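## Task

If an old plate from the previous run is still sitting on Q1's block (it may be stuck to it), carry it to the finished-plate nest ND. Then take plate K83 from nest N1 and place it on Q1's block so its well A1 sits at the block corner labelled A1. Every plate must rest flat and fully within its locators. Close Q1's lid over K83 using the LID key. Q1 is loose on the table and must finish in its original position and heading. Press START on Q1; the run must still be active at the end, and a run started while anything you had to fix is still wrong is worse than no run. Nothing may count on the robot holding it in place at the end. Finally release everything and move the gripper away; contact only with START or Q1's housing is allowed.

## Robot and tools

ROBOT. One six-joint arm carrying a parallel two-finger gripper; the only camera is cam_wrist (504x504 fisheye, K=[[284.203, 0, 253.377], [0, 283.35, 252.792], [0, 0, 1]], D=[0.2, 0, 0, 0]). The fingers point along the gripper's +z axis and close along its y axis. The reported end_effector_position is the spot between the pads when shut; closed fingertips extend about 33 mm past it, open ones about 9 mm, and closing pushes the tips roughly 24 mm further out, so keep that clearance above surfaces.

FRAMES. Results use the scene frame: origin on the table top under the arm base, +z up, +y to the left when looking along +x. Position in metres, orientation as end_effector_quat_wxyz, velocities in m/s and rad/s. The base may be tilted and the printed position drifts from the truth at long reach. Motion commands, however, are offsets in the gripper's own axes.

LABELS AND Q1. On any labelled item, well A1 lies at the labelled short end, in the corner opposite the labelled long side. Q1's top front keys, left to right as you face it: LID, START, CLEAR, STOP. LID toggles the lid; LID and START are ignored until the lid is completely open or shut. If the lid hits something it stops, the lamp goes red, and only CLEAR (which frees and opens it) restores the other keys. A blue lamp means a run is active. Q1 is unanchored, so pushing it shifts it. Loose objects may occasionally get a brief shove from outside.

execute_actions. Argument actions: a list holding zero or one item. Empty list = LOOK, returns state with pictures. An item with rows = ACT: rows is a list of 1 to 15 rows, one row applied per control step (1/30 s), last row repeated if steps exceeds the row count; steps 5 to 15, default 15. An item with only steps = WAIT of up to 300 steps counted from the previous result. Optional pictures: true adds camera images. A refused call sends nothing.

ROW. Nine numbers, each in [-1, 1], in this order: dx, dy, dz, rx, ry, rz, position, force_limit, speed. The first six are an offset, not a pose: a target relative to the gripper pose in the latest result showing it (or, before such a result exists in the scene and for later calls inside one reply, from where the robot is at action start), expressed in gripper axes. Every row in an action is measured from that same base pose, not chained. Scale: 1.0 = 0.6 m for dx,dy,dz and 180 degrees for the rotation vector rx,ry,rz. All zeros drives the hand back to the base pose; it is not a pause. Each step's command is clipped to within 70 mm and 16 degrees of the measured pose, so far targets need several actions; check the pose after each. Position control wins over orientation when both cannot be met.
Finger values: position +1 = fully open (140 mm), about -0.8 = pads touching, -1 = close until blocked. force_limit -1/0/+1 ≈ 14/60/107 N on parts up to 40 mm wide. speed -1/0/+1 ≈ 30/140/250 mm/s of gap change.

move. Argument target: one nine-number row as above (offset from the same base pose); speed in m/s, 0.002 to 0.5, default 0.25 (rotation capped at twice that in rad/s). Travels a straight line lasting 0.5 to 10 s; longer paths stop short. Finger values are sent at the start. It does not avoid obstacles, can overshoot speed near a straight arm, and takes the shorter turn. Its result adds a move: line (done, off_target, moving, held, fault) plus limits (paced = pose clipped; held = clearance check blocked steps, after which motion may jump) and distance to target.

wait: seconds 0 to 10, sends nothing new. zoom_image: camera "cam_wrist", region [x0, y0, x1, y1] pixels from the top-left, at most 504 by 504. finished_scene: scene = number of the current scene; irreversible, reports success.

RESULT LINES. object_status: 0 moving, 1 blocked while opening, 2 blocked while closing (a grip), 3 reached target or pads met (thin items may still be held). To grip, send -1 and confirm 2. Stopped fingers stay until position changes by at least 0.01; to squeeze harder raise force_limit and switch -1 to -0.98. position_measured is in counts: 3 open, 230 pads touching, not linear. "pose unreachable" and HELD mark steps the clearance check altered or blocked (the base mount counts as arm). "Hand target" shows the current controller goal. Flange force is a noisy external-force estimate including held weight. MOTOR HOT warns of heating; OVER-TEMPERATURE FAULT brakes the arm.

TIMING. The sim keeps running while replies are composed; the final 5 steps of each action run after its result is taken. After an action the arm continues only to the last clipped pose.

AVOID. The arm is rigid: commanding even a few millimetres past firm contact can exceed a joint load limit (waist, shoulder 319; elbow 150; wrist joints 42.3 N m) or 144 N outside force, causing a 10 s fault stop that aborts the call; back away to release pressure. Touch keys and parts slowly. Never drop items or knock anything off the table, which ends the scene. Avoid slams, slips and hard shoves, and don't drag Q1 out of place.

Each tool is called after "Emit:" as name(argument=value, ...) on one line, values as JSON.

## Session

Emit:
execute_actions(actions=[])

Scene clock: 0.00 s of 10800.00 s.
end_effector_position=(+0.4561, -0.1300, +0.2129) position_measured=3 object_status=3 end_effector_quat_wxyz=(-0.112, +0.987, +0.114, -0.020) end_effector_velocity=(-0.000, -0.000, -0.001) end_effector_angular_velocity=(-0.001, +0.001, -0.001)
Joint positions: [-0.486  0.051  2.028  0.172  1.23   0.807]
Joint velocities: [-0.     0.001  0.    -0.001 -0.001  0.002]
Flange force (N, the push that the arm receives, along the gripper's own x y z axes): no reading
Hand target: +0.456, -0.130, +0.213; -0.112, +0.987, +0.114, -0.020

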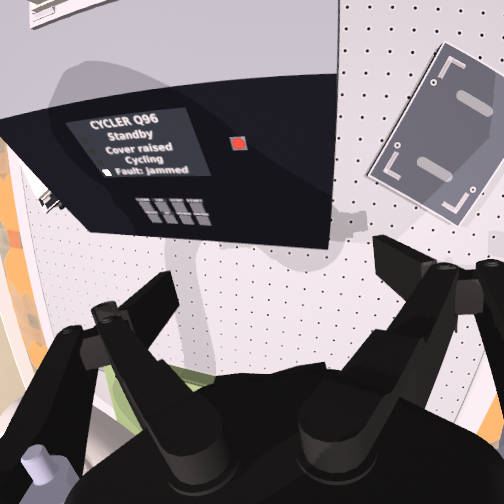

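Emit:
move(target=[-0.048, -0.3343, -0.4135, -0.0716, 0.0128, 0.0729, 1, 0, 0], speed=0.3)

Emit:
zoom_image(camera="cam_wrist", region=[60, 0, 400, 340])

Scene clock: 1.93 s of 10800.00 s.
end_effector_position=(+0.4001, +0.0002, +0.5003) position_measured=3 object_status=3 end_effector_quat_wxyz=(+0.001, +1.000, -0.000, +0.000) end_effector_velocity=(+0.000, +0.000, -0.000) end_effector_angular_velocity=(-0.001, +0.001, -0.002)
Joint positions: [-0.106 -0.251  1.745 -0.003  1.653  1.489]
Joint velocities: [ 0.001  0.001 -0.001 -0.001  0.     0.003]
Flange force (N, the push that the arm receives, along the gripper's own x y z axes): [-5.6 4.3 4.1]
Hand target: +0.400, +0.000, +0.500; +0.001, +1.000, -0.000, +0.000
Off the commanded pose: 0.000 m, 0 deg.
Kept back: nothing.
move: done

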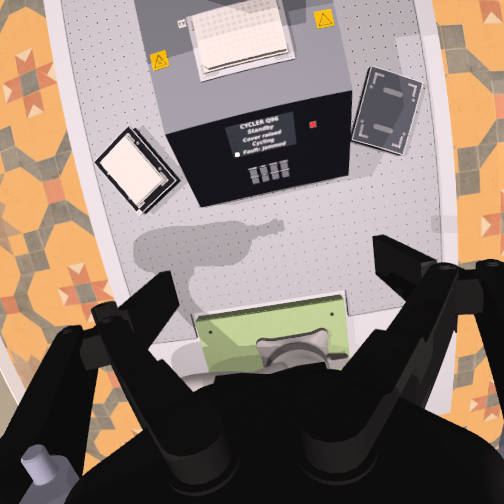

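Region (60, 0, 400, 340) of cam_wrist's 504x504 image, scaled by 1.482, with more detail than that image has.

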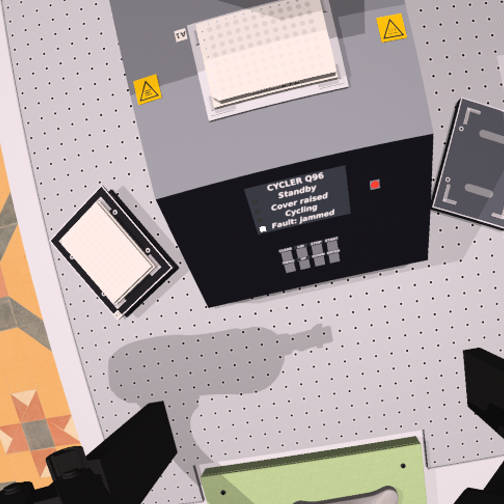

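Emit:
move(target=[0.074, -0.043, 0.5215, 0, 0.0556, 0, -1, 0, 0.5], speed=0.25)

Emit:
zoom_image(camera="cam_wrist", region=[190, 140, 390, 300])

Scene clock: 4.10 s of 10800.00 s.
end_effector_position=(+0.4449, +0.0260, +0.1874) position_measured=233 object_status=3 end_effector_quat_wxyz=(+0.001, +0.996, +0.000, +0.087) end_effector_velocity=(+0.001, -0.000, +0.000) end_effector_angular_velocity=(-0.001, -0.001, +0.002)
Joint positions: [-0.043 -0.146  2.257  0.002  0.861  1.55 ]
Joint velocities: [-0.     0.    -0.001 -0.001  0.    -0.001]
Flange force (N, the push that the arm receives, along the gripper's own x y z axes): [-5.5 0.3 -2.0]
Hand target: +0.445, +0.026, +0.187; +0.001, +0.996, +0.000, +0.087
Off the commanded pose: 0.001 m, 0 deg.
Kept back: nothing.
move: done

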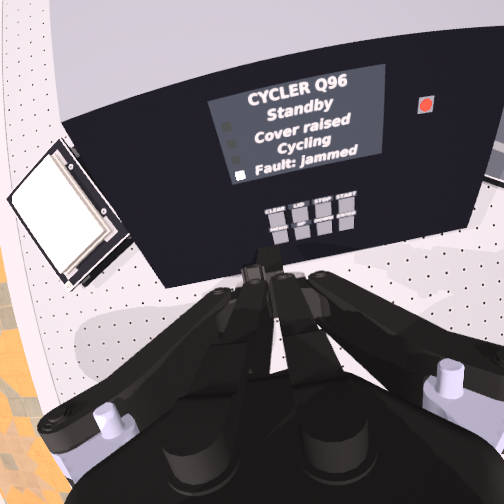

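Region (190, 140, 390, 300) of cam_wrist's 504x504 image, scaled by 2.520, with more detail than that image has; it fills the top 403 rows of this view, and the rest is white.

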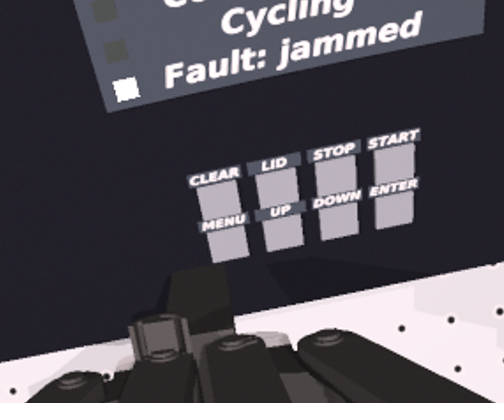

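Emit:
move(target=[0.0133, 0.0148, 0, 0, 0, 0, -1, 0, 0.5], speed=0.04)

Emit:
zoom_image(camera="cam_wrist", region=[190, 140, 390, 300])

Scene clock: 5.30 s of 10800.00 s.
end_effector_position=(+0.4527, +0.0171, +0.1888) position_measured=233 object_status=3 end_effector_quat_wxyz=(+0.001, +0.996, +0.000, +0.087) end_effector_velocity=(-0.000, +0.000, +0.000) end_effector_angular_velocity=(+0.001, +0.000, -0.002)
Joint positions: [-0.065 -0.134  2.245  0.007  0.862  1.525]
Joint velocities: [-0.    -0.    -0.     0.     0.001  0.002]
Flange force (N, the push that the arm receives, along the gripper's own x y z axes): [-5.0 2.9 -0.1]
Hand target: +0.453, +0.017, +0.189; +0.001, +0.996, +0.000, +0.087
Off the commanded pose: 0.000 m, 0 deg.
Kept back: nothing.
move: done

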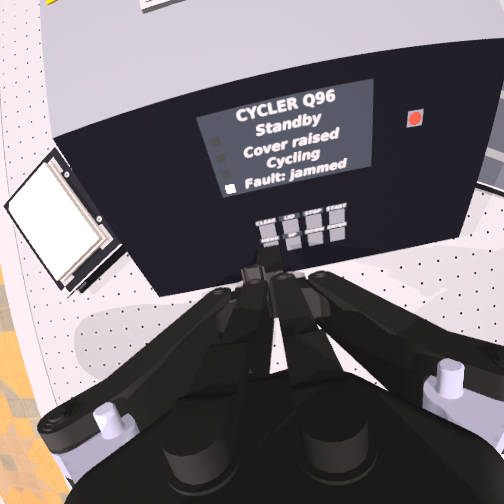

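Region (190, 140, 390, 300) of cam_wrist's 504x504 image, scaled by 2.520, with more detail than that image has; it fills the top 403 rows of this view, and the rest is white.

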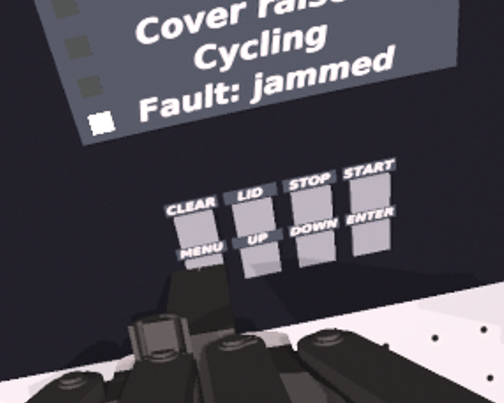

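Emit:
move(target=[0.011, 0.0003, 0.026, 0, 0, 0, -1, 0, 0.5], speed=0.03)

Emit:
zoom_image(camera="cam_wrist", region=[190, 140, 390, 300])

Scene clock: 7.50 s of 10800.00 s.
end_effector_position=(+0.4619, +0.0169, +0.1746) position_measured=233 object_status=3 end_effector_quat_wxyz=(+0.001, +0.996, +0.000, +0.087) end_effector_velocity=(-0.000, -0.000, -0.000) end_effector_angular_velocity=(+0.000, +0.000, -0.001)
Joint positions: [-0.064 -0.103  2.248  0.007  0.827  1.525]
Joint velocities: [-0.001  0.     0.     0.     0.     0.   ]
Flange force (N, the push that the arm receives, along the gripper's own x y z axes): [-5.1 4.1 -1.1]
Hand target: +0.462, +0.017, +0.175; +0.001, +0.996, +0.000, +0.087
Off the commanded pose: 0.000 m, 0 deg.
Kept back: nothing.
move: done

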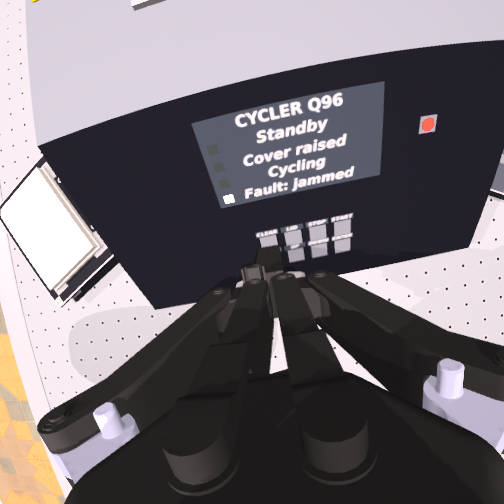

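Region (190, 140, 390, 300) of cam_wrist's 504x504 image, scaled by 2.520, with more detail than that image has; it fills the top 403 rows of this view, and the rest is white.

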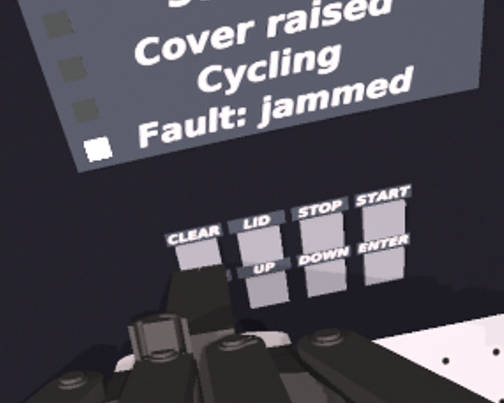

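Emit:
execute_actions(actions=[{"rows": [[0.0004, 0, 0.0007, 0, 0, 0, -1, 0, 0.5],[0.0008, 0, 0.0015, 0, 0, 0, -1, 0, 0.5],[0.0011, 0, 0.0022, 0, 0, 0, -1, 0, 0.5],[0.0015, 0, 0.003, 0, 0, 0, -1, 0, 0.5]], "steps": 12}])

Emit:
execute_actions(actions=[{"rows": [[0.0004, 0, 0.0007, 0, 0, 0, -1, 0, 0.5],[0.0008, 0, 0.0015, 0, 0, 0, -1, 0, 0.5],[0.0011, 0, 0.0022, 0, 0, 0, -1, 0, 0.5]], "steps": 12}])

Scene clock: 8.07 s of 10800.00 s.
end_effector_position=(+0.4631, +0.0169, +0.1730) position_measured=233 object_status=3 end_effector_quat_wxyz=(+0.001, +0.996, +0.000, +0.087) end_effector_velocity=(+0.001, -0.000, +0.000) end_effector_angular_velocity=(-0.001, -0.002, +0.001)
Joint positions: [-0.064 -0.099  2.248  0.007  0.823  1.525]
Joint velocities: [ 0.     0.     0.    -0.    -0.002 -0.001]
Flange force (N, the push that the arm receives, along the gripper's own x y z axes): [-6.7 1.6 -2.5]
Steps of this call (steps 1 to 10: nothing new was sent; steps 11 to 17: the first 7 steps of this action). Readings (end_effector_position | what the end effector reports):
11: (+0.4619, +0.0169, +0.1745) | position_measured=233 object_status=3
12: (+0.4621, +0.0169, +0.1743) | position_measured=233 object_status=3
14: (+0.4627, +0.0169, +0.1735) | position_measured=233 object_status=3
17: the state above

Scene clock: 8.47 s of 10800.00 s.
end_effector_position=(+0.4640, +0.0169, +0.1718) position_measured=233 object_status=3 end_effector_quat_wxyz=(+0.001, +0.996, +0.000, +0.087) end_effector_velocity=(+0.001, -0.000, +0.000) end_effector_angular_velocity=(-0.000, -0.003, -0.000)
Joint positions: [-0.064 -0.096  2.248  0.007  0.82   1.525]
Joint velocities: [ 0.    -0.    -0.    -0.    -0.003  0.   ]
Flange force (N, the push that the arm receives, along the gripper's own x y z axes): [-6.7 1.4 -1.2]
Off your previous action's commanded pose: 0.000 m, 0 deg at its last step (step 5 of this call).
Steps of this call (steps 1 to 5: the last 5 steps of your previous action; steps 6 to 12: the first 7 steps of this action, its rows measured from where the robot was after step 5). Readings (end_effector_position | what the end effector reports):
5: (+0.4631, +0.0169, +0.1730) | position_measured=233 object_status=3
6: (+0.4631, +0.0169, +0.1729) | position_measured=233 object_status=3
7: (+0.4633, +0.0169, +0.1727) | position_measured=233 object_status=3
9: (+0.4639, +0.0169, +0.1720) | position_measured=233 object_status=3
12: the state above

Emit:
execute_actions(actions=[{"rows": [[0.0003, 0, 0.0007, 0, 0, 0, -1, 0, 0.5],[0.0006, 0, 0.0015, 0, 0, 0, -1, 0, 0.5],[0.0009, 0, 0.0022, 0, 0, 0, -1, 0, 0.5]], "steps": 12}], pictures=true)

Scene clock: 10.53 s of 10800.00 s.
end_effector_position=(+0.4647, +0.0169, +0.1706) position_measured=233 object_status=3 end_effector_quat_wxyz=(+0.001, +0.996, +0.000, +0.087) end_effector_velocity=(+0.000, +0.000, +0.000) end_effector_angular_velocity=(+0.001, +0.000, -0.002)
Joint positions: [-0.064 -0.093  2.249  0.007  0.817  1.525]
Joint velocities: [-0.001  0.    -0.     0.001  0.001  0.001]
Flange force (N, the push that the arm receives, along the gripper's own x y z axes): [-6.5 2.8 -1.5]
Off your previous action's commanded pose: 0.000 m, 0 deg at its last step (step 5 of this call).
Steps of this call (steps 1 to 5: the last 5 steps of your previous action; steps 6 to 55: nothing new was sent; steps 56 to 62: the first 7 steps of this action). Readings (end_effector_position | what the end effector reports):
56: (+0.4640, +0.0169, +0.1717) | position_measured=233 object_status=3
57: (+0.4642, +0.0169, +0.1715) | position_measured=233 object_status=3
59: (+0.4646, +0.0169, +0.1708) | position_measured=233 object_status=3
62: the state above

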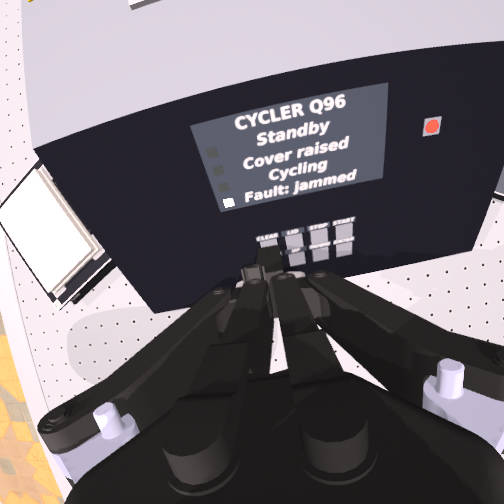

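Emit:
execute_actions(actions=[{"rows": [[0, 0, 0.0007, 0, 0, 0, -1, 0, 0.5],[0, 0, 0.0015, 0, 0, 0, -1, 0, 0.5],[0, 0, 0.0022, 0, 0, 0, -1, 0, 0.5]], "steps": 12}])

Scene clock: 10.93 s of 10800.00 s.
end_effector_position=(+0.4650, +0.0169, +0.1693) position_measured=233 object_status=3 end_effector_quat_wxyz=(+0.001, +0.996, +0.000, +0.087) end_effector_velocity=(+0.001, -0.000, +0.001) end_effector_angular_velocity=(+0.000, -0.004, -0.002)
Joint positions: [-0.064 -0.091  2.25   0.007  0.814  1.525]
Joint velocities: [-0.001 -0.    -0.     0.    -0.003  0.001]
Flange force (N, the push that the arm receives, along the gripper's own x y z axes): [-5.5 1.9 -10.5]
Off your previous action's commanded pose: 0.000 m, 0 deg at its last step (step 5 of this call).
Steps of this call (steps 1 to 5: the last 5 steps of your previous action; steps 6 to 12: the first 7 steps of this action). Readings (end_effector_position | what the end effector reports):
6: (+0.4648, +0.0169, +0.1705) | position_measured=233 object_status=3
7: (+0.4648, +0.0169, +0.1703) | position_measured=233 object_status=3
9: (+0.4650, +0.0169, +0.1695) | position_measured=233 object_status=3
12: the state above

Emit:
execute_actions(actions=[{"rows": [[0.0002, 0, 0.0004, 0, 0, 0, -1, 0, 0.5],[0.0004, 0, 0.0008, 0, 0, 0, -1, 0, 0.5]], "steps": 12}], pictures=true)

Scene clock: 11.33 s of 10800.00 s.
end_effector_position=(+0.4653, +0.0169, +0.1689) position_measured=233 object_status=3 end_effector_quat_wxyz=(+0.001, +0.996, +0.000, +0.087) end_effector_velocity=(+0.001, +0.000, +0.000) end_effector_angular_velocity=(-0.001, -0.002, +0.003)
Joint positions: [-0.064 -0.09   2.25   0.007  0.813  1.525]
Joint velocities: [ 0.001 -0.    -0.    -0.001 -0.002 -0.001]
Flange force (N, the push that the arm receives, along the gripper's own x y z axes): [-12.1 1.2 -35.7]
Off your previous action's commanded pose: 0.000 m, 0 deg at its last step (step 5 of this call).
Steps of this call (steps 1 to 5: the last 5 steps of your previous action; steps 6 to 12: the first 7 steps of this action). Readings (end_effector_position | what the end effector reports):
6: (+0.4650, +0.0169, +0.1693) | position_measured=233 object_status=3
7: (+0.4651, +0.0169, +0.1692) | position_measured=233 object_status=3
9: (+0.4652, +0.0169, +0.1689) | position_measured=233 object_status=3
12: the state above

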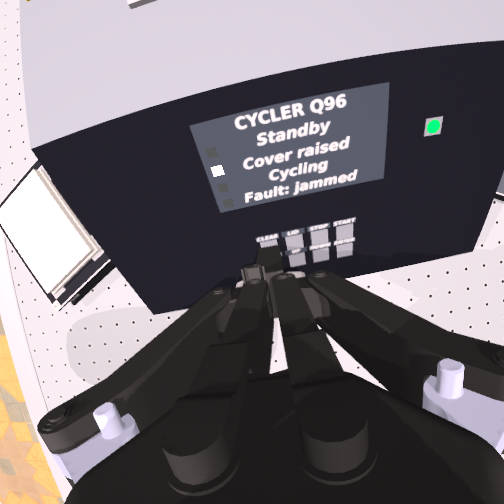

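Emit:
move(target=[0.03, 0, -0.18, 0, -0.0556, 0, 0.55, 0, 0], speed=0.2)

Scene clock: 12.77 s of 10800.00 s.
end_effector_position=(+0.4641, +0.0168, +0.2784) position_measured=59 object_status=3 end_effector_quat_wxyz=(+0.001, +1.000, -0.000, +0.000) end_effector_velocity=(+0.001, -0.000, -0.000) end_effector_angular_velocity=(+0.000, -0.001, -0.001)
Joint positions: [-0.059 -0.092  2.021 -0.002  1.218  1.536]
Joint velocities: [-0.001  0.001 -0.     0.001 -0.001 -0.   ]
Flange force (N, the push that the arm receives, along the gripper's own x y z axes): [-6.9 2.8 1.6]
Hand target: +0.464, +0.017, +0.278; +0.001, +1.000, -0.000, +0.000
Off your previous action's commanded pose: 0.000 m, 0 deg at its last step (step 5 of this call).
Off the commanded pose: 0.000 m, 0 deg.
Kept back: nothing.
move: done

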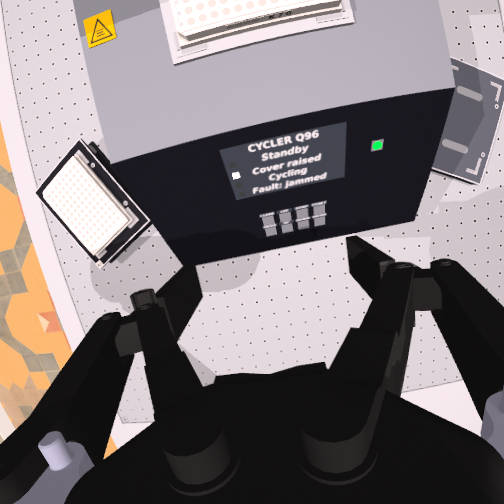

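Emit:
move(target=[0.3715, 0.0297, -0.1027, 0, 0, 0, 0.55, 0, 0], speed=0.3)

Emit:
zoom_image(camera="cam_wrist", region=[170, 150, 370, 320])

Emit:
move(target=[0, 0, 0, 0, 0, 0.4833, 0.55, 0, 0], speed=0.4)

Emit:
zoom_image(camera="cam_wrist", region=[170, 140, 370, 340])

Scene clock: 14.17 s of 10800.00 s.
end_effector_position=(+0.6867, -0.0013, +0.3399) position_measured=59 object_status=3 end_effector_quat_wxyz=(+0.001, +1.000, -0.000, -0.000) end_effector_velocity=(+0.000, +0.000, +0.001) end_effector_angular_velocity=(+0.001, -0.001, +0.001)
Joint positions: [-0.074  0.234  1.556 -0.003  1.358  1.521]
Joint velocities: [ 0.    -0.    -0.001  0.001 -0.    -0.001]
Flange force (N, the push that the arm receives, along the gripper's own x y z axes): [-38.5 0.1 8.5]
Hand target: +0.687, -0.001, +0.340; +0.001, +1.000, -0.000, +0.000
Off the commanded pose: 0.001 m, 0 deg.
Kept back: nothing.
move: done

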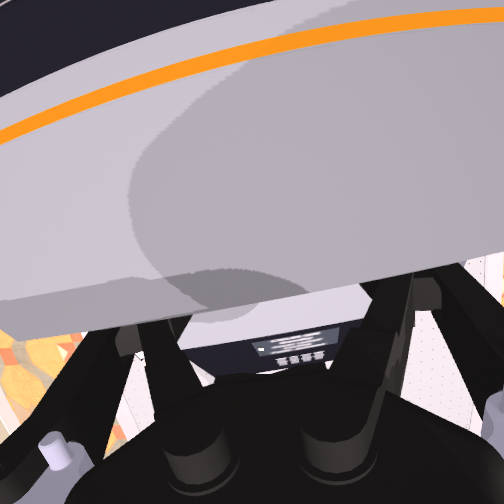

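Region (170, 150, 370, 320) of cam_wrist's 504x504 image, scaled by 2.520, with more detail than that image has; it fills the top 428 rows of this view, and the rest is white.

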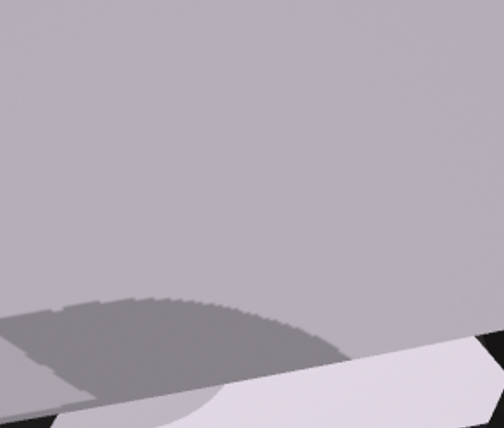

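Scene clock: 24.40 s of 10800.00 s.
end_effector_position=(+0.6831, -0.0010, +0.3395) position_measured=59 object_status=3 end_effector_quat_wxyz=(+0.001, +1.000, -0.020, -0.005) end_effector_velocity=(+0.000, -0.000, -0.001) end_effector_angular_velocity=(+0.001, -0.000, -0.002)
Joint positions: [-0.074  0.234  1.557 -0.002  1.366  1.56 ]
Joint velocities: [-0.     0.001  0.001  0.001 -0.002  0.001]
Flange force (N, the push that the arm receives, along the gripper's own x y z axes): [-7.6 0.8 1.8]
Hand target: +0.683, -0.001, +0.340; +0.001, +1.000, -0.020, -0.005
Off the commanded pose: 0.004 m, 85 deg.
FORCE FAULT: contact force on the arm reached its limit, and the arm stopped for 10 seconds. The contact can be on any part of the arm, not only on its tool. The arm's remaining commands of this call were not run. The arm holds still and accepts commands again. Move the arm away from the contact; if what it grips holds it there, let go first. Pushing or pulling that hard again can fault the arm again.
Kept back: nothing.
move: fault

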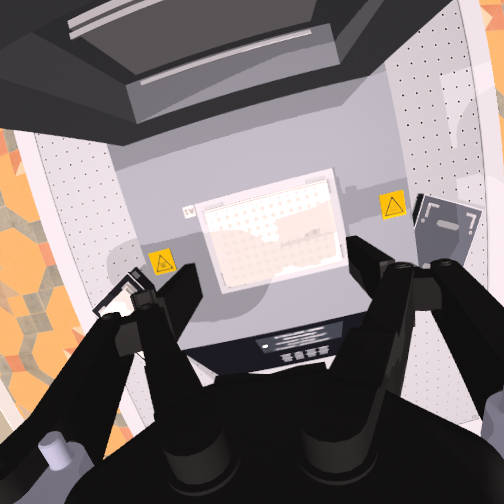

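Region (170, 140, 370, 340) of cam_wrist's 504x504 image, scaled by 2.520, with more detail than that image has.

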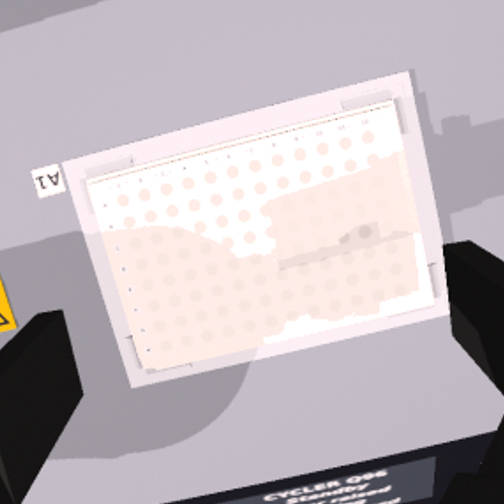

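Emit:
move(target=[0.01, 0.01, 0, 0.0029, 0.002, 0.4667, 0.55, 0, 0], speed=0.35)

Emit:
zoom_image(camera="cam_wrist", region=[170, 140, 370, 340])

Scene clock: 27.60 s of 10800.00 s.
end_effector_position=(+0.6889, -0.0073, +0.3394) position_measured=59 object_status=3 end_effector_quat_wxyz=(-0.000, +0.730, -0.684, -0.000) end_effector_velocity=(+0.000, -0.000, +0.000) end_effector_angular_velocity=(+0.001, -0.001, +0.001)
Joint positions: [-0.083  0.238  1.552  0.     1.357  3.016]
Joint velocities: [-0.    -0.    -0.     0.001 -0.001 -0.002]
Flange force (N, the push that the arm receives, along the gripper's own x y z axes): [-0.8 8.6 1.2]
Hand target: +0.689, -0.007, +0.339; -0.000, +0.730, -0.684, -0.000
Off the commanded pose: 0.000 m, 0 deg.
Kept back: nothing.
move: done

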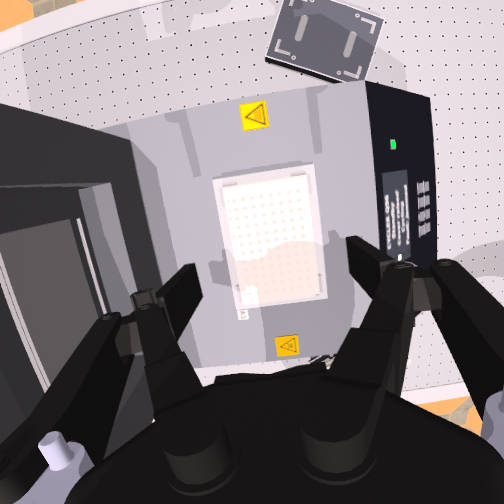

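Region (170, 140, 370, 340) of cam_wrist's 504x504 image, scaled by 2.520, with more detail than that image has.

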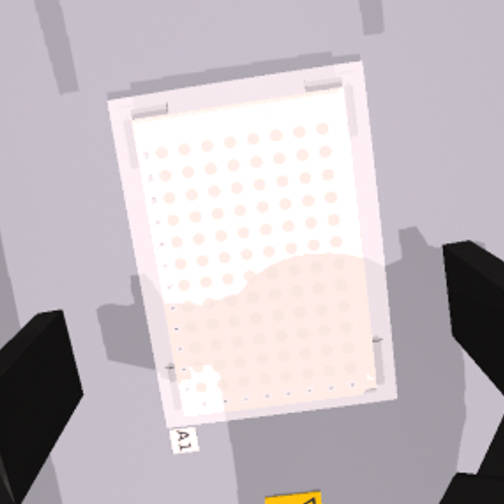

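Emit:
move(target=[-0.0015, 0.0033, 0.1457, 0, 0, 0.0055, 0.55, 0, 0], speed=0.15)

Emit:
zoom_image(camera="cam_wrist", region=[150, 130, 400, 380])

Scene clock: 29.10 s of 10800.00 s.
end_effector_position=(+0.6869, -0.0064, +0.2520) position_measured=59 object_status=3 end_effector_quat_wxyz=(-0.000, +0.724, -0.690, -0.000) end_effector_velocity=(-0.000, +0.000, +0.000) end_effector_angular_velocity=(+0.001, +0.000, -0.001)
Joint positions: [-0.082  0.275  1.667  0.     1.205  3.034]
Joint velocities: [-0.001 -0.001  0.     0.002  0.001  0.   ]
Flange force (N, the push that the arm receives, along the gripper's own x y z axes): [1.0 10.7 -0.1]
Hand target: +0.687, -0.006, +0.252; -0.000, +0.724, -0.690, -0.000
Off the commanded pose: 0.000 m, 0 deg.
Kept back: nothing.
move: done

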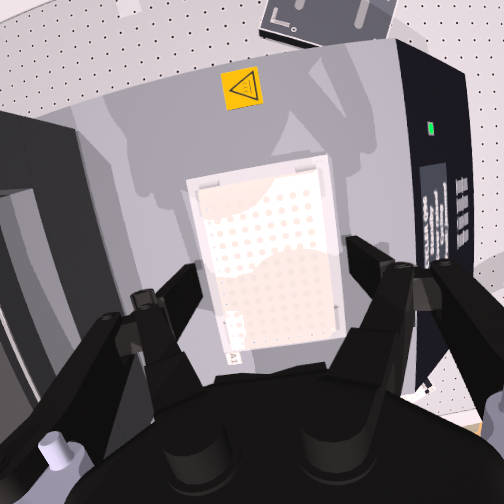

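Region (150, 130, 400, 380) of cam_wrist's 504x504 image, scaled by 2.016, with more detail than that image has.

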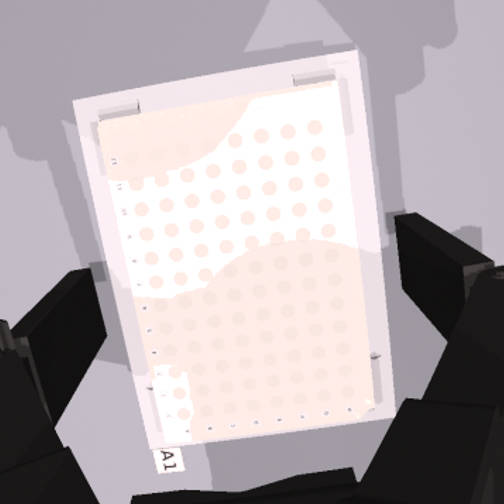

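Emit:
move(target=[-0.0015, -0.0007, 0.0058, 0, 0, 0.0033, 0.55, 0, 0], speed=0.02)

Emit:
move(target=[0, 0, 0, 0, 0, 0, -1, 0, -0.5], speed=0.02)

Emit:
zoom_image(camera="cam_wrist", region=[150, 130, 400, 380])

Scene clock: 30.13 s of 10800.00 s.
end_effector_position=(+0.6873, -0.0054, +0.2486) position_measured=59 object_status=3 end_effector_quat_wxyz=(-0.000, +0.720, -0.694, -0.000) end_effector_velocity=(+0.000, +0.000, +0.001) end_effector_angular_velocity=(-0.000, -0.003, +0.001)
Joint positions: [-0.081  0.278  1.671  0.     1.199  3.046]
Joint velocities: [ 0.    -0.002 -0.001  0.    -0.    -0.001]
Flange force (N, the push that the arm receives, along the gripper's own x y z axes): [0.2 7.3 -1.1]
Hand target: +0.687, -0.005, +0.249; -0.000, +0.720, -0.694, -0.000
Off the commanded pose: 0.000 m, 0 deg.
Kept back: nothing.
move: done

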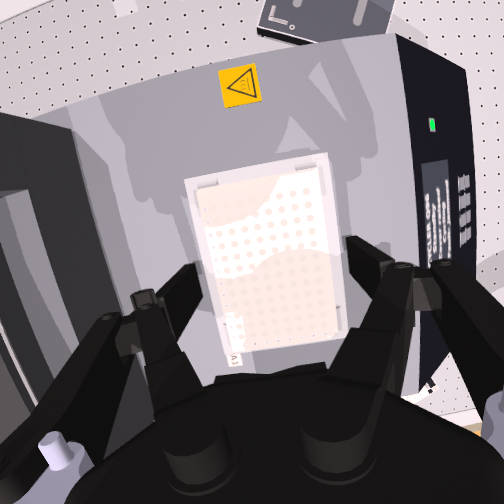

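Scene clock: 30.73 s of 10800.00 s.
end_effector_position=(+0.6873, -0.0054, +0.2486) position_measured=109 object_status=2 end_effector_quat_wxyz=(-0.000, +0.720, -0.694, -0.000) end_effector_velocity=(-0.000, -0.001, -0.001) end_effector_angular_velocity=(-0.001, +0.001, -0.000)
Joint positions: [-0.081  0.278  1.671  0.     1.199  3.046]
Joint velocities: [-0.001  0.001  0.001 -0.001 -0.    -0.   ]
Flange force (N, the push that the arm receives, along the gripper's own x y z axes): [1.4 14.7 -42.8]
Hand target: +0.687, -0.005, +0.249; -0.000, +0.720, -0.694, -0.000
Off the commanded pose: 0.000 m, 0 deg.
Kept back: nothing.
move: done

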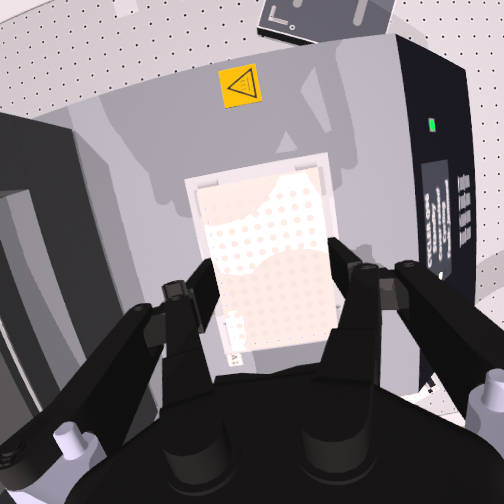

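Region (150, 130, 400, 380) of cam_wrist's 504x504 image, scaled by 2.016, with more detail than that image has.

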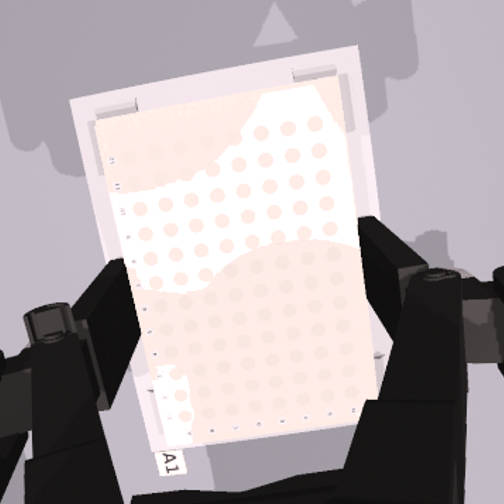

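Emit:
move(target=[0, 0, -0.004, 0, 0, 0, -1, 0, -0.5], speed=0.005)

Scene clock: 31.67 s of 10800.00 s.
end_effector_position=(+0.6873, -0.0054, +0.2510) position_measured=110 object_status=2 end_effector_quat_wxyz=(-0.000, +0.720, -0.694, -0.000) end_effector_velocity=(+0.000, -0.000, +0.001) end_effector_angular_velocity=(-0.001, -0.001, +0.001)
Joint positions: [-0.081  0.276  1.668  0.     1.203  3.046]
Joint velocities: [ 0.    -0.001 -0.001 -0.001  0.    -0.   ]
Flange force (N, the push that the arm receives, along the gripper's own x y z axes): [-0.6 10.0 -0.3]
Hand target: +0.687, -0.005, +0.251; -0.000, +0.720, -0.694, -0.000
Off the commanded pose: 0.000 m, 0 deg.
Kept back: nothing.
move: done

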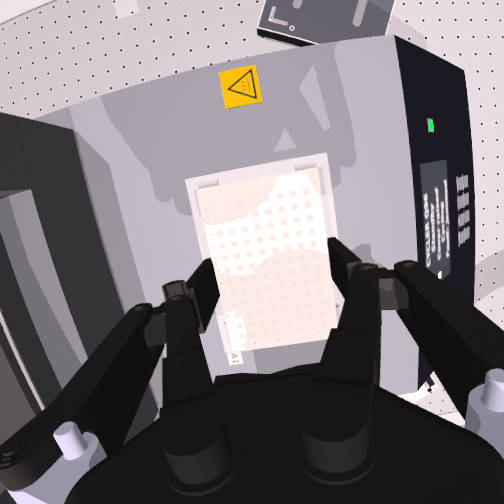

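Emit:
move(target=[0, 0, -0.06, 0, 0, 0, -1, 0, -0.5], speed=0.08)

Scene clock: 32.90 s of 10800.00 s.
end_effector_position=(+0.6873, -0.0055, +0.2870) position_measured=110 object_status=2 end_effector_quat_wxyz=(-0.000, +0.720, -0.694, -0.000) end_effector_velocity=(+0.000, +0.001, +0.000) end_effector_angular_velocity=(+0.003, -0.001, -0.002)
Joint positions: [-0.081  0.257  1.625  0.     1.266  3.046]
Joint velocities: [-0.     0.    -0.001  0.003 -0.     0.001]
Flange force (N, the push that the arm receives, along the gripper's own x y z axes): [0.3 8.6 0.5]
Hand target: +0.687, -0.006, +0.287; -0.000, +0.720, -0.694, -0.000
Off the commanded pose: 0.000 m, 0 deg.
Kept back: nothing.
move: done

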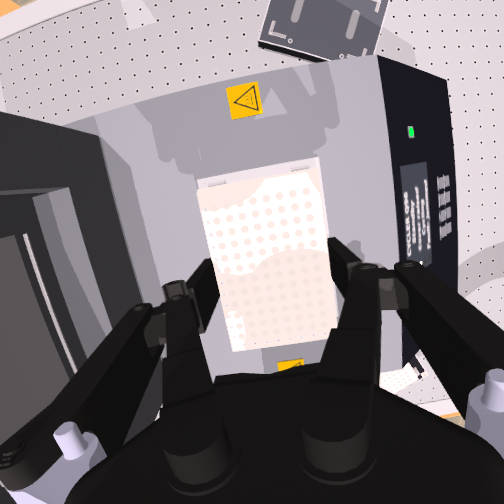

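Emit:
move(target=[0.3595, 0.403, 0, 0, 0, -0.3594, -1, 0, -0.5], speed=0.28)

Emit:
zoom_image(camera="cam_wrist", region=[160, 30, 360, 230])

Scene clock: 35.53 s of 10800.00 s.
end_effector_position=(+0.4532, -0.2299, +0.2864) position_measured=110 object_status=2 end_effector_quat_wxyz=(-0.001, +0.980, -0.201, -0.000) end_effector_velocity=(-0.001, -0.000, -0.001) end_effector_angular_velocity=(-0.001, +0.002, +0.001)
Joint positions: [-0.557 -0.025  1.943 -0.002  1.229  1.441]
Joint velocities: [ 0.     0.     0.001 -0.001 -0.    -0.001]
Flange force (N, the push that the arm receives, along the gripper's own x y z axes): [-7.0 0.8 1.3]
Hand target: +0.453, -0.230, +0.286; -0.001, +0.980, -0.201, -0.000
Off the commanded pose: 0.001 m, 0 deg.
Kept back: nothing.
move: done

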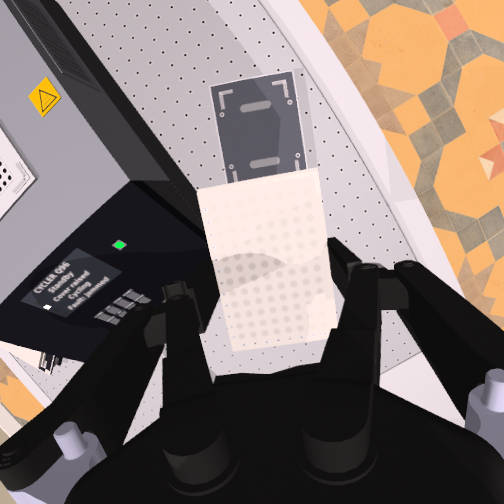

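Region (160, 30, 360, 230) of cam_wrist's 504x504 image, scaled by 2.520, with more detail than that image has.

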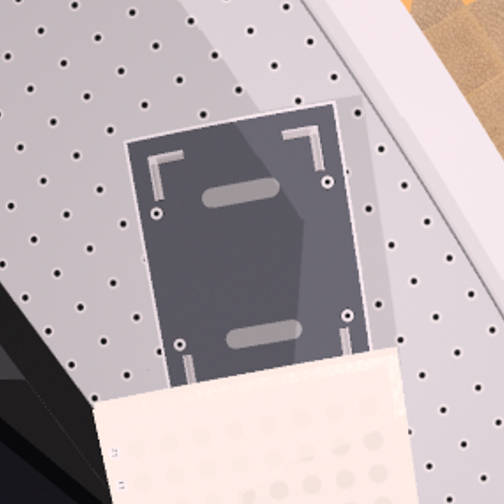

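Emit:
move(target=[0.218, 0.013, 0.3107, 0, 0, 0.002, -1, 0, -0.5], speed=0.2)

Emit:
zoom_image(camera="cam_wrist", region=[160, 120, 360, 260])

Scene clock: 37.50 s of 10800.00 s.
end_effector_position=(+0.5705, -0.2881, +0.0998) position_measured=110 object_status=2 end_effector_quat_wxyz=(-0.001, +0.979, -0.204, -0.000) end_effector_velocity=(+0.000, -0.000, +0.000) end_effector_angular_velocity=(+0.001, -0.000, -0.002)
Joint positions: [-0.543  0.329  1.906 -0.002  0.913  1.462]
Joint velocities: [-0.    -0.    -0.     0.001  0.001  0.002]
Flange force (N, the push that the arm receives, along the gripper's own x y z axes): [-7.0 -0.6 -2.3]
Hand target: +0.571, -0.288, +0.100; -0.001, +0.979, -0.204, -0.000
Off the commanded pose: 0.000 m, 0 deg.
Kept back: nothing.
move: done

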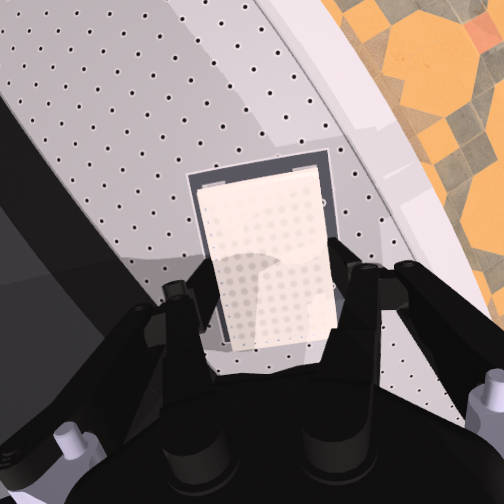

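Region (160, 120, 360, 260) of cam_wrist's 504x504 image, scaled by 2.520, with more detail than that image has; it fills the top 353 rows of this view, and the rest is white.

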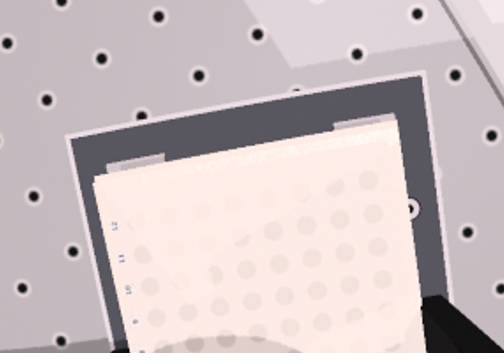

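Emit:
move(target=[-0.0017, 0.0012, 0.035, 0, 0, 0.0035, -1, 0, -0.5], speed=0.04)

Emit:
zoom_image(camera="cam_wrist", region=[160, 120, 360, 260])

Scene clock: 38.90 s of 10800.00 s.
end_effector_position=(+0.5694, -0.2883, +0.0789) position_measured=110 object_status=2 end_effector_quat_wxyz=(-0.001, +0.978, -0.209, -0.000) end_effector_velocity=(-0.000, -0.000, -0.000) end_effector_angular_velocity=(+0.001, +0.000, -0.001)
Joint positions: [-0.545  0.35   1.923 -0.002  0.874  1.472]
Joint velocities: [-0.001  0.     0.     0.001  0.    -0.   ]
Flange force (N, the push that the arm receives, along the gripper's own x y z axes): [-8.3 0.6 -4.1]
Hand target: +0.569, -0.288, +0.079; -0.001, +0.978, -0.209, -0.000
Off the commanded pose: 0.000 m, 0 deg.
Kept back: nothing.
move: done

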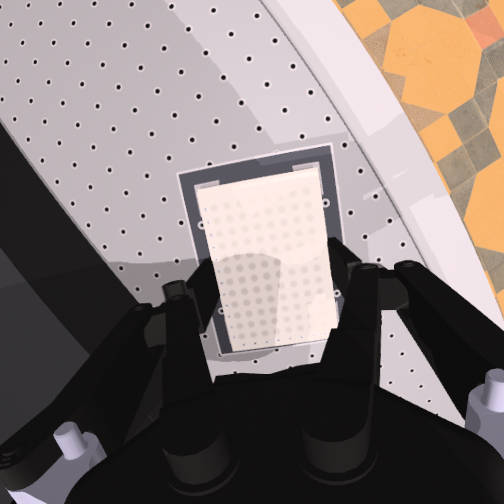

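Region (160, 120, 360, 260) of cam_wrist's 504x504 image, scaled by 2.520, with more detail than that image has; it fills the top 353 rows of this view, and the rest is white.

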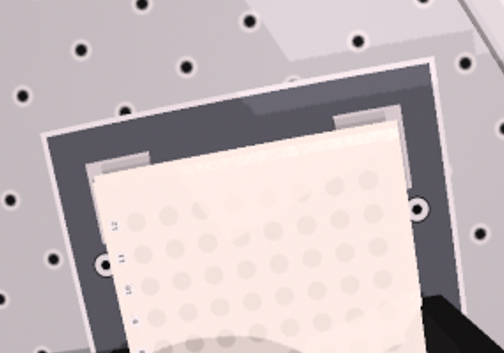

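Emit:
move(target=[0, -0.001, 0.0155, 0, 0, 0, -1, 0, -0.5], speed=0.015)

Emit:
execute_actions(actions=[{"rows": [[0, 0, 0.0006, 0, 0, 0, -1, 0, -0.5],[0, 0, 0.0012, 0, 0, 0, -1, 0, -0.5],[0, 0, 0.0017, 0, 0, 0, -1, 0, -0.5]], "steps": 12}])

Scene clock: 40.07 s of 10800.00 s.
end_effector_position=(+0.5696, -0.2877, +0.0696) position_measured=110 object_status=2 end_effector_quat_wxyz=(-0.001, +0.978, -0.209, -0.000) end_effector_velocity=(-0.000, -0.001, +0.000) end_effector_angular_velocity=(-0.000, -0.000, -0.001)
Joint positions: [-0.544  0.36   1.929 -0.002  0.858  1.473]
Joint velocities: [-0.001 -0.    -0.    -0.     0.    -0.   ]
Flange force (N, the push that the arm receives, along the gripper's own x y z axes): [-7.8 2.3 -2.9]
Hand target: +0.570, -0.288, +0.070; -0.001, +0.978, -0.209, -0.000
Off the commanded pose: 0.000 m, 0 deg.
Kept back: nothing.
move: done

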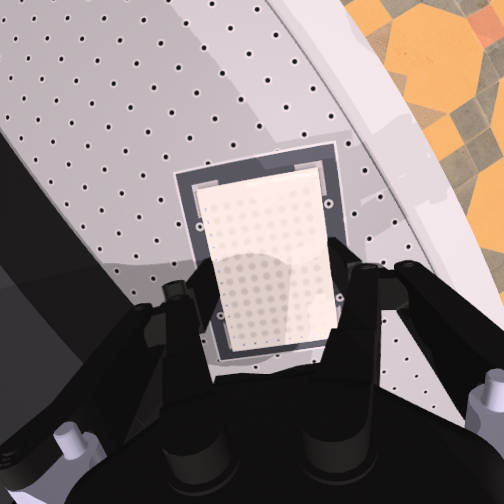

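Scene clock: 40.30 s of 10800.00 s.
end_effector_position=(+0.5696, -0.2877, +0.0685) position_measured=110 object_status=2 end_effector_quat_wxyz=(-0.001, +0.978, -0.209, -0.000) end_effector_velocity=(+0.000, -0.000, +0.001) end_effector_angular_velocity=(-0.000, -0.000, -0.000)
Joint positions: [-0.544  0.362  1.93  -0.002  0.856  1.473]
Joint velocities: [-0.    -0.001 -0.    -0.     0.001  0.   ]
Flange force (N, the push that the arm receives, along the gripper's own x y z axes): [-7.7 0.5 -3.1]
Steps of this call (steps 1 to 7: the first 7 steps of this action). Readings (end_effector_position | what the end effector reports):
1: (+0.5696, -0.2877, +0.0695) | position_measured=110 object_status=2
2: (+0.5696, -0.2877, +0.0693) | position_measured=110 object_status=2
4: (+0.5696, -0.2877, +0.0687) | position_measured=110 object_status=2
7: the state above

Emit:
execute_actions(actions=[{"rows": [[0, 0, 0.0005, 0, 0, 0, -1, 0, -0.5],[0, 0, 0.001, 0, 0, 0, -1, 0, -0.5],[0, 0, 0.0013, 0, 0, 0, -1, 0, -0.5]], "steps": 12}])

Scene clock: 40.70 s of 10800.00 s.
end_effector_position=(+0.5696, -0.2877, +0.0678) position_measured=110 object_status=2 end_effector_quat_wxyz=(-0.001, +0.978, -0.209, -0.000) end_effector_velocity=(-0.000, +0.000, -0.001) end_effector_angular_velocity=(+0.001, +0.000, -0.000)
Joint positions: [-0.544  0.362  1.931 -0.002  0.854  1.473]
Joint velocities: [-0.     0.001  0.     0.001 -0.    -0.   ]
Flange force (N, the push that the arm receives, along the gripper's own x y z axes): [-8.9 0.8 -5.2]
Off your previous action's commanded pose: 0.000 m, 0 deg at its last step (step 5 of this call).
Steps of this call (steps 1 to 5: the last 5 steps of your previous action; steps 6 to 12: the first 7 steps of this action). Readings (end_effector_position | what the end effector reports):
6: (+0.5696, -0.2877, +0.0685) | position_measured=110 object_status=2
7: (+0.5696, -0.2877, +0.0683) | position_measured=110 object_status=2
9: (+0.5696, -0.2877, +0.0679) | position_measured=110 object_status=2
12: the state above

Emit:
execute_actions(actions=[{"rows": [[0, 0, 0.0004, 0, 0, 0, -1, 0, -0.5],[0, 0, 0.0008, 0, 0, 0, -1, 0, -0.5]], "steps": 11}])

Scene clock: 41.07 s of 10800.00 s.
end_effector_position=(+0.5696, -0.2877, +0.0673) position_measured=110 object_status=2 end_effector_quat_wxyz=(-0.001, +0.978, -0.209, -0.000) end_effector_velocity=(+0.000, +0.001, -0.000) end_effector_angular_velocity=(+0.001, -0.000, -0.001)
Joint positions: [-0.544  0.363  1.931 -0.002  0.854  1.473]
Joint velocities: [ 0.001  0.001  0.     0.001 -0.     0.001]
Flange force (N, the push that the arm receives, along the gripper's own x y z axes): [-8.8 0.7 -13.2]
Off your previous action's commanded pose: 0.000 m, 0 deg at its last step (step 5 of this call).
Steps of this call (steps 1 to 5: the last 5 steps of your previous action; steps 6 to 11: the first 6 steps of this action). Readings (end_effector_position | what the end effector reports):
6: (+0.5696, -0.2877, +0.0677) | position_measured=110 object_status=2
7: (+0.5696, -0.2877, +0.0676) | position_measured=110 object_status=2
9: (+0.5696, -0.2877, +0.0674) | position_measured=110 object_status=2
11: the state above

Contact. Release and lift.

Emit:
move(target=[0, 0, 0, 0, 0, 0, 0.55, 0, -0.3], speed=0.02)

Emit:
move(target=[-0.03, 0, -0.37, 0, 0, 0, 0.55, 0, -0.3], speed=0.3)

Emit:
zoom_image(camera="cam_wrist", region=[190, 130, 350, 290])

Scene clock: 42.00 s of 10800.00 s.
end_effector_position=(+0.5696, -0.2877, +0.0673) position_measured=59 object_status=3 end_effector_quat_wxyz=(-0.001, +0.978, -0.209, -0.000) end_effector_velocity=(+0.000, -0.001, +0.000) end_effector_angular_velocity=(-0.000, -0.001, -0.002)
Joint positions: [-0.544  0.363  1.931 -0.002  0.854  1.473]
Joint velocities: [-0.001  0.    -0.001 -0.    -0.     0.001]
Flange force (N, the push that the arm receives, along the gripper's own x y z axes): [-5.9 0.6 -2.0]
Hand target: +0.570, -0.288, +0.067; -0.001, +0.978, -0.209, -0.000
Off your previous action's commanded pose: 0.000 m, 0 deg at its last step (step 5 of this call).
Off the commanded pose: 0.000 m, 0 deg.
Kept back: nothing.
move: done

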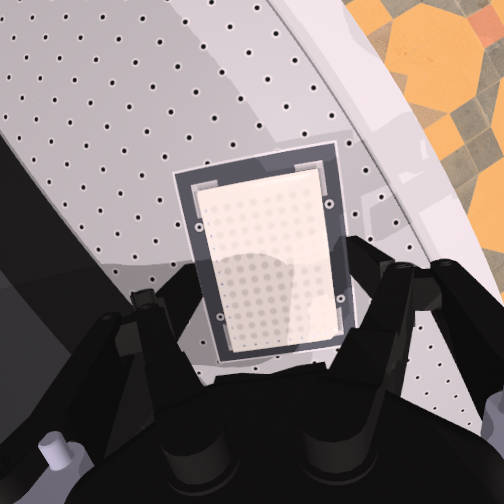

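Scene clock: 43.10 s of 10800.00 s.
end_effector_position=(+0.5530, -0.2809, +0.2893) position_measured=59 object_status=3 end_effector_quat_wxyz=(-0.001, +0.978, -0.209, -0.000) end_effector_velocity=(+0.001, -0.000, +0.001) end_effector_angular_velocity=(-0.001, -0.002, +0.000)
Joint positions: [-0.546  0.152  1.749 -0.002  1.247  1.47 ]
Joint velocities: [ 0.    -0.    -0.002 -0.    -0.001 -0.   ]
Flange force (N, the push that the arm receives, along the gripper's own x y z axes): [-8.9 1.1 0.4]
Hand target: +0.553, -0.281, +0.289; -0.001, +0.978, -0.209, -0.000
Off the commanded pose: 0.000 m, 0 deg.
Kept back: nothing.
move: done

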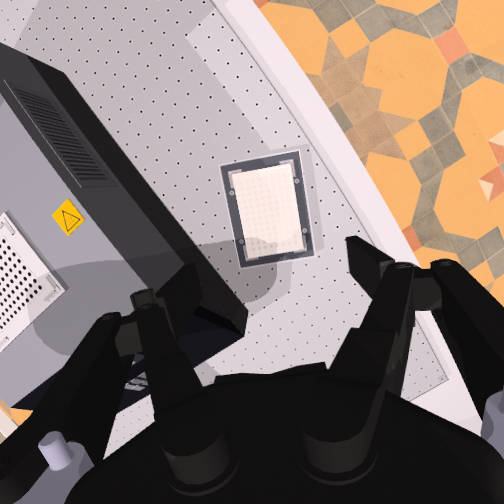

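Region (190, 130, 350, 290) of cam_wrist's 504x504 image, scaled by 3.150, with more detail than that image has.

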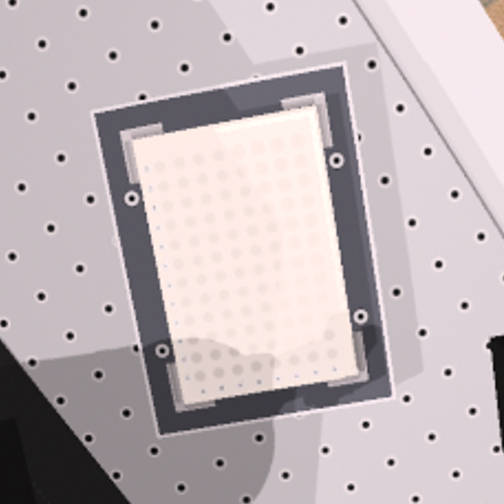

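Emit:
move(target=[-0.338, -0.3923, 0.0182, 0, 0, -0.1341, 0.55, 0, 0], speed=0.3)

Scene clock: 44.77 s of 10800.00 s.
end_effector_position=(+0.4648, +0.0171, +0.2792) position_measured=59 object_status=3 end_effector_quat_wxyz=(-0.001, +1.000, -0.000, +0.000) end_effector_velocity=(+0.000, -0.000, +0.000) end_effector_angular_velocity=(-0.000, -0.001, -0.001)
Joint positions: [-0.06  -0.092  2.019  0.     1.219  1.533]
Joint velocities: [ 0.    -0.    -0.    -0.    -0.001  0.001]
Flange force (N, the push that the arm receives, along the gripper's own x y z axes): [-6.1 1.1 0.4]
Hand target: +0.465, +0.017, +0.279; -0.000, +1.000, -0.000, +0.000
Off the commanded pose: 0.001 m, 0 deg.
Kept back: nothing.
move: done

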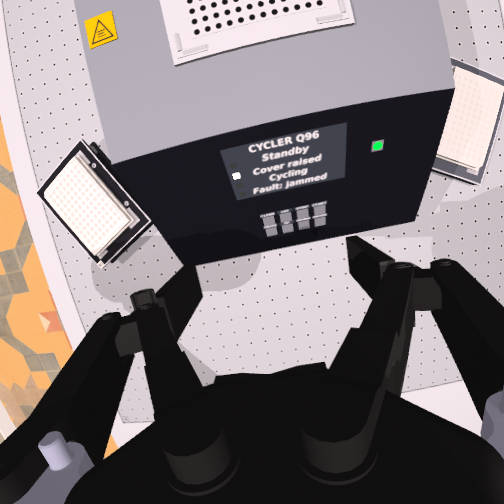

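Emit:
zoom_image(camera="cam_wrist", region=[20, 125, 170, 275])

Region (20, 125, 170, 275) of cam_wrist's 504x504 image, scaled by 3.360, with more detail than that image has.

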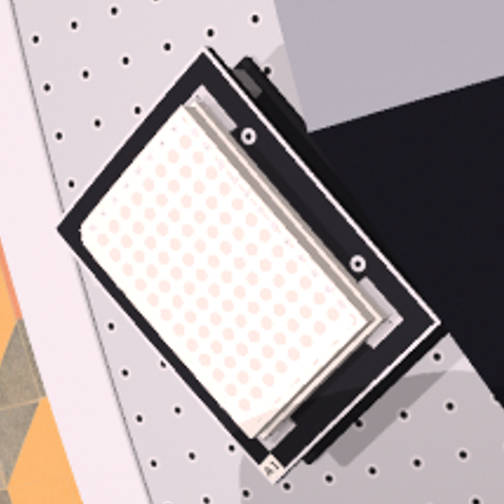

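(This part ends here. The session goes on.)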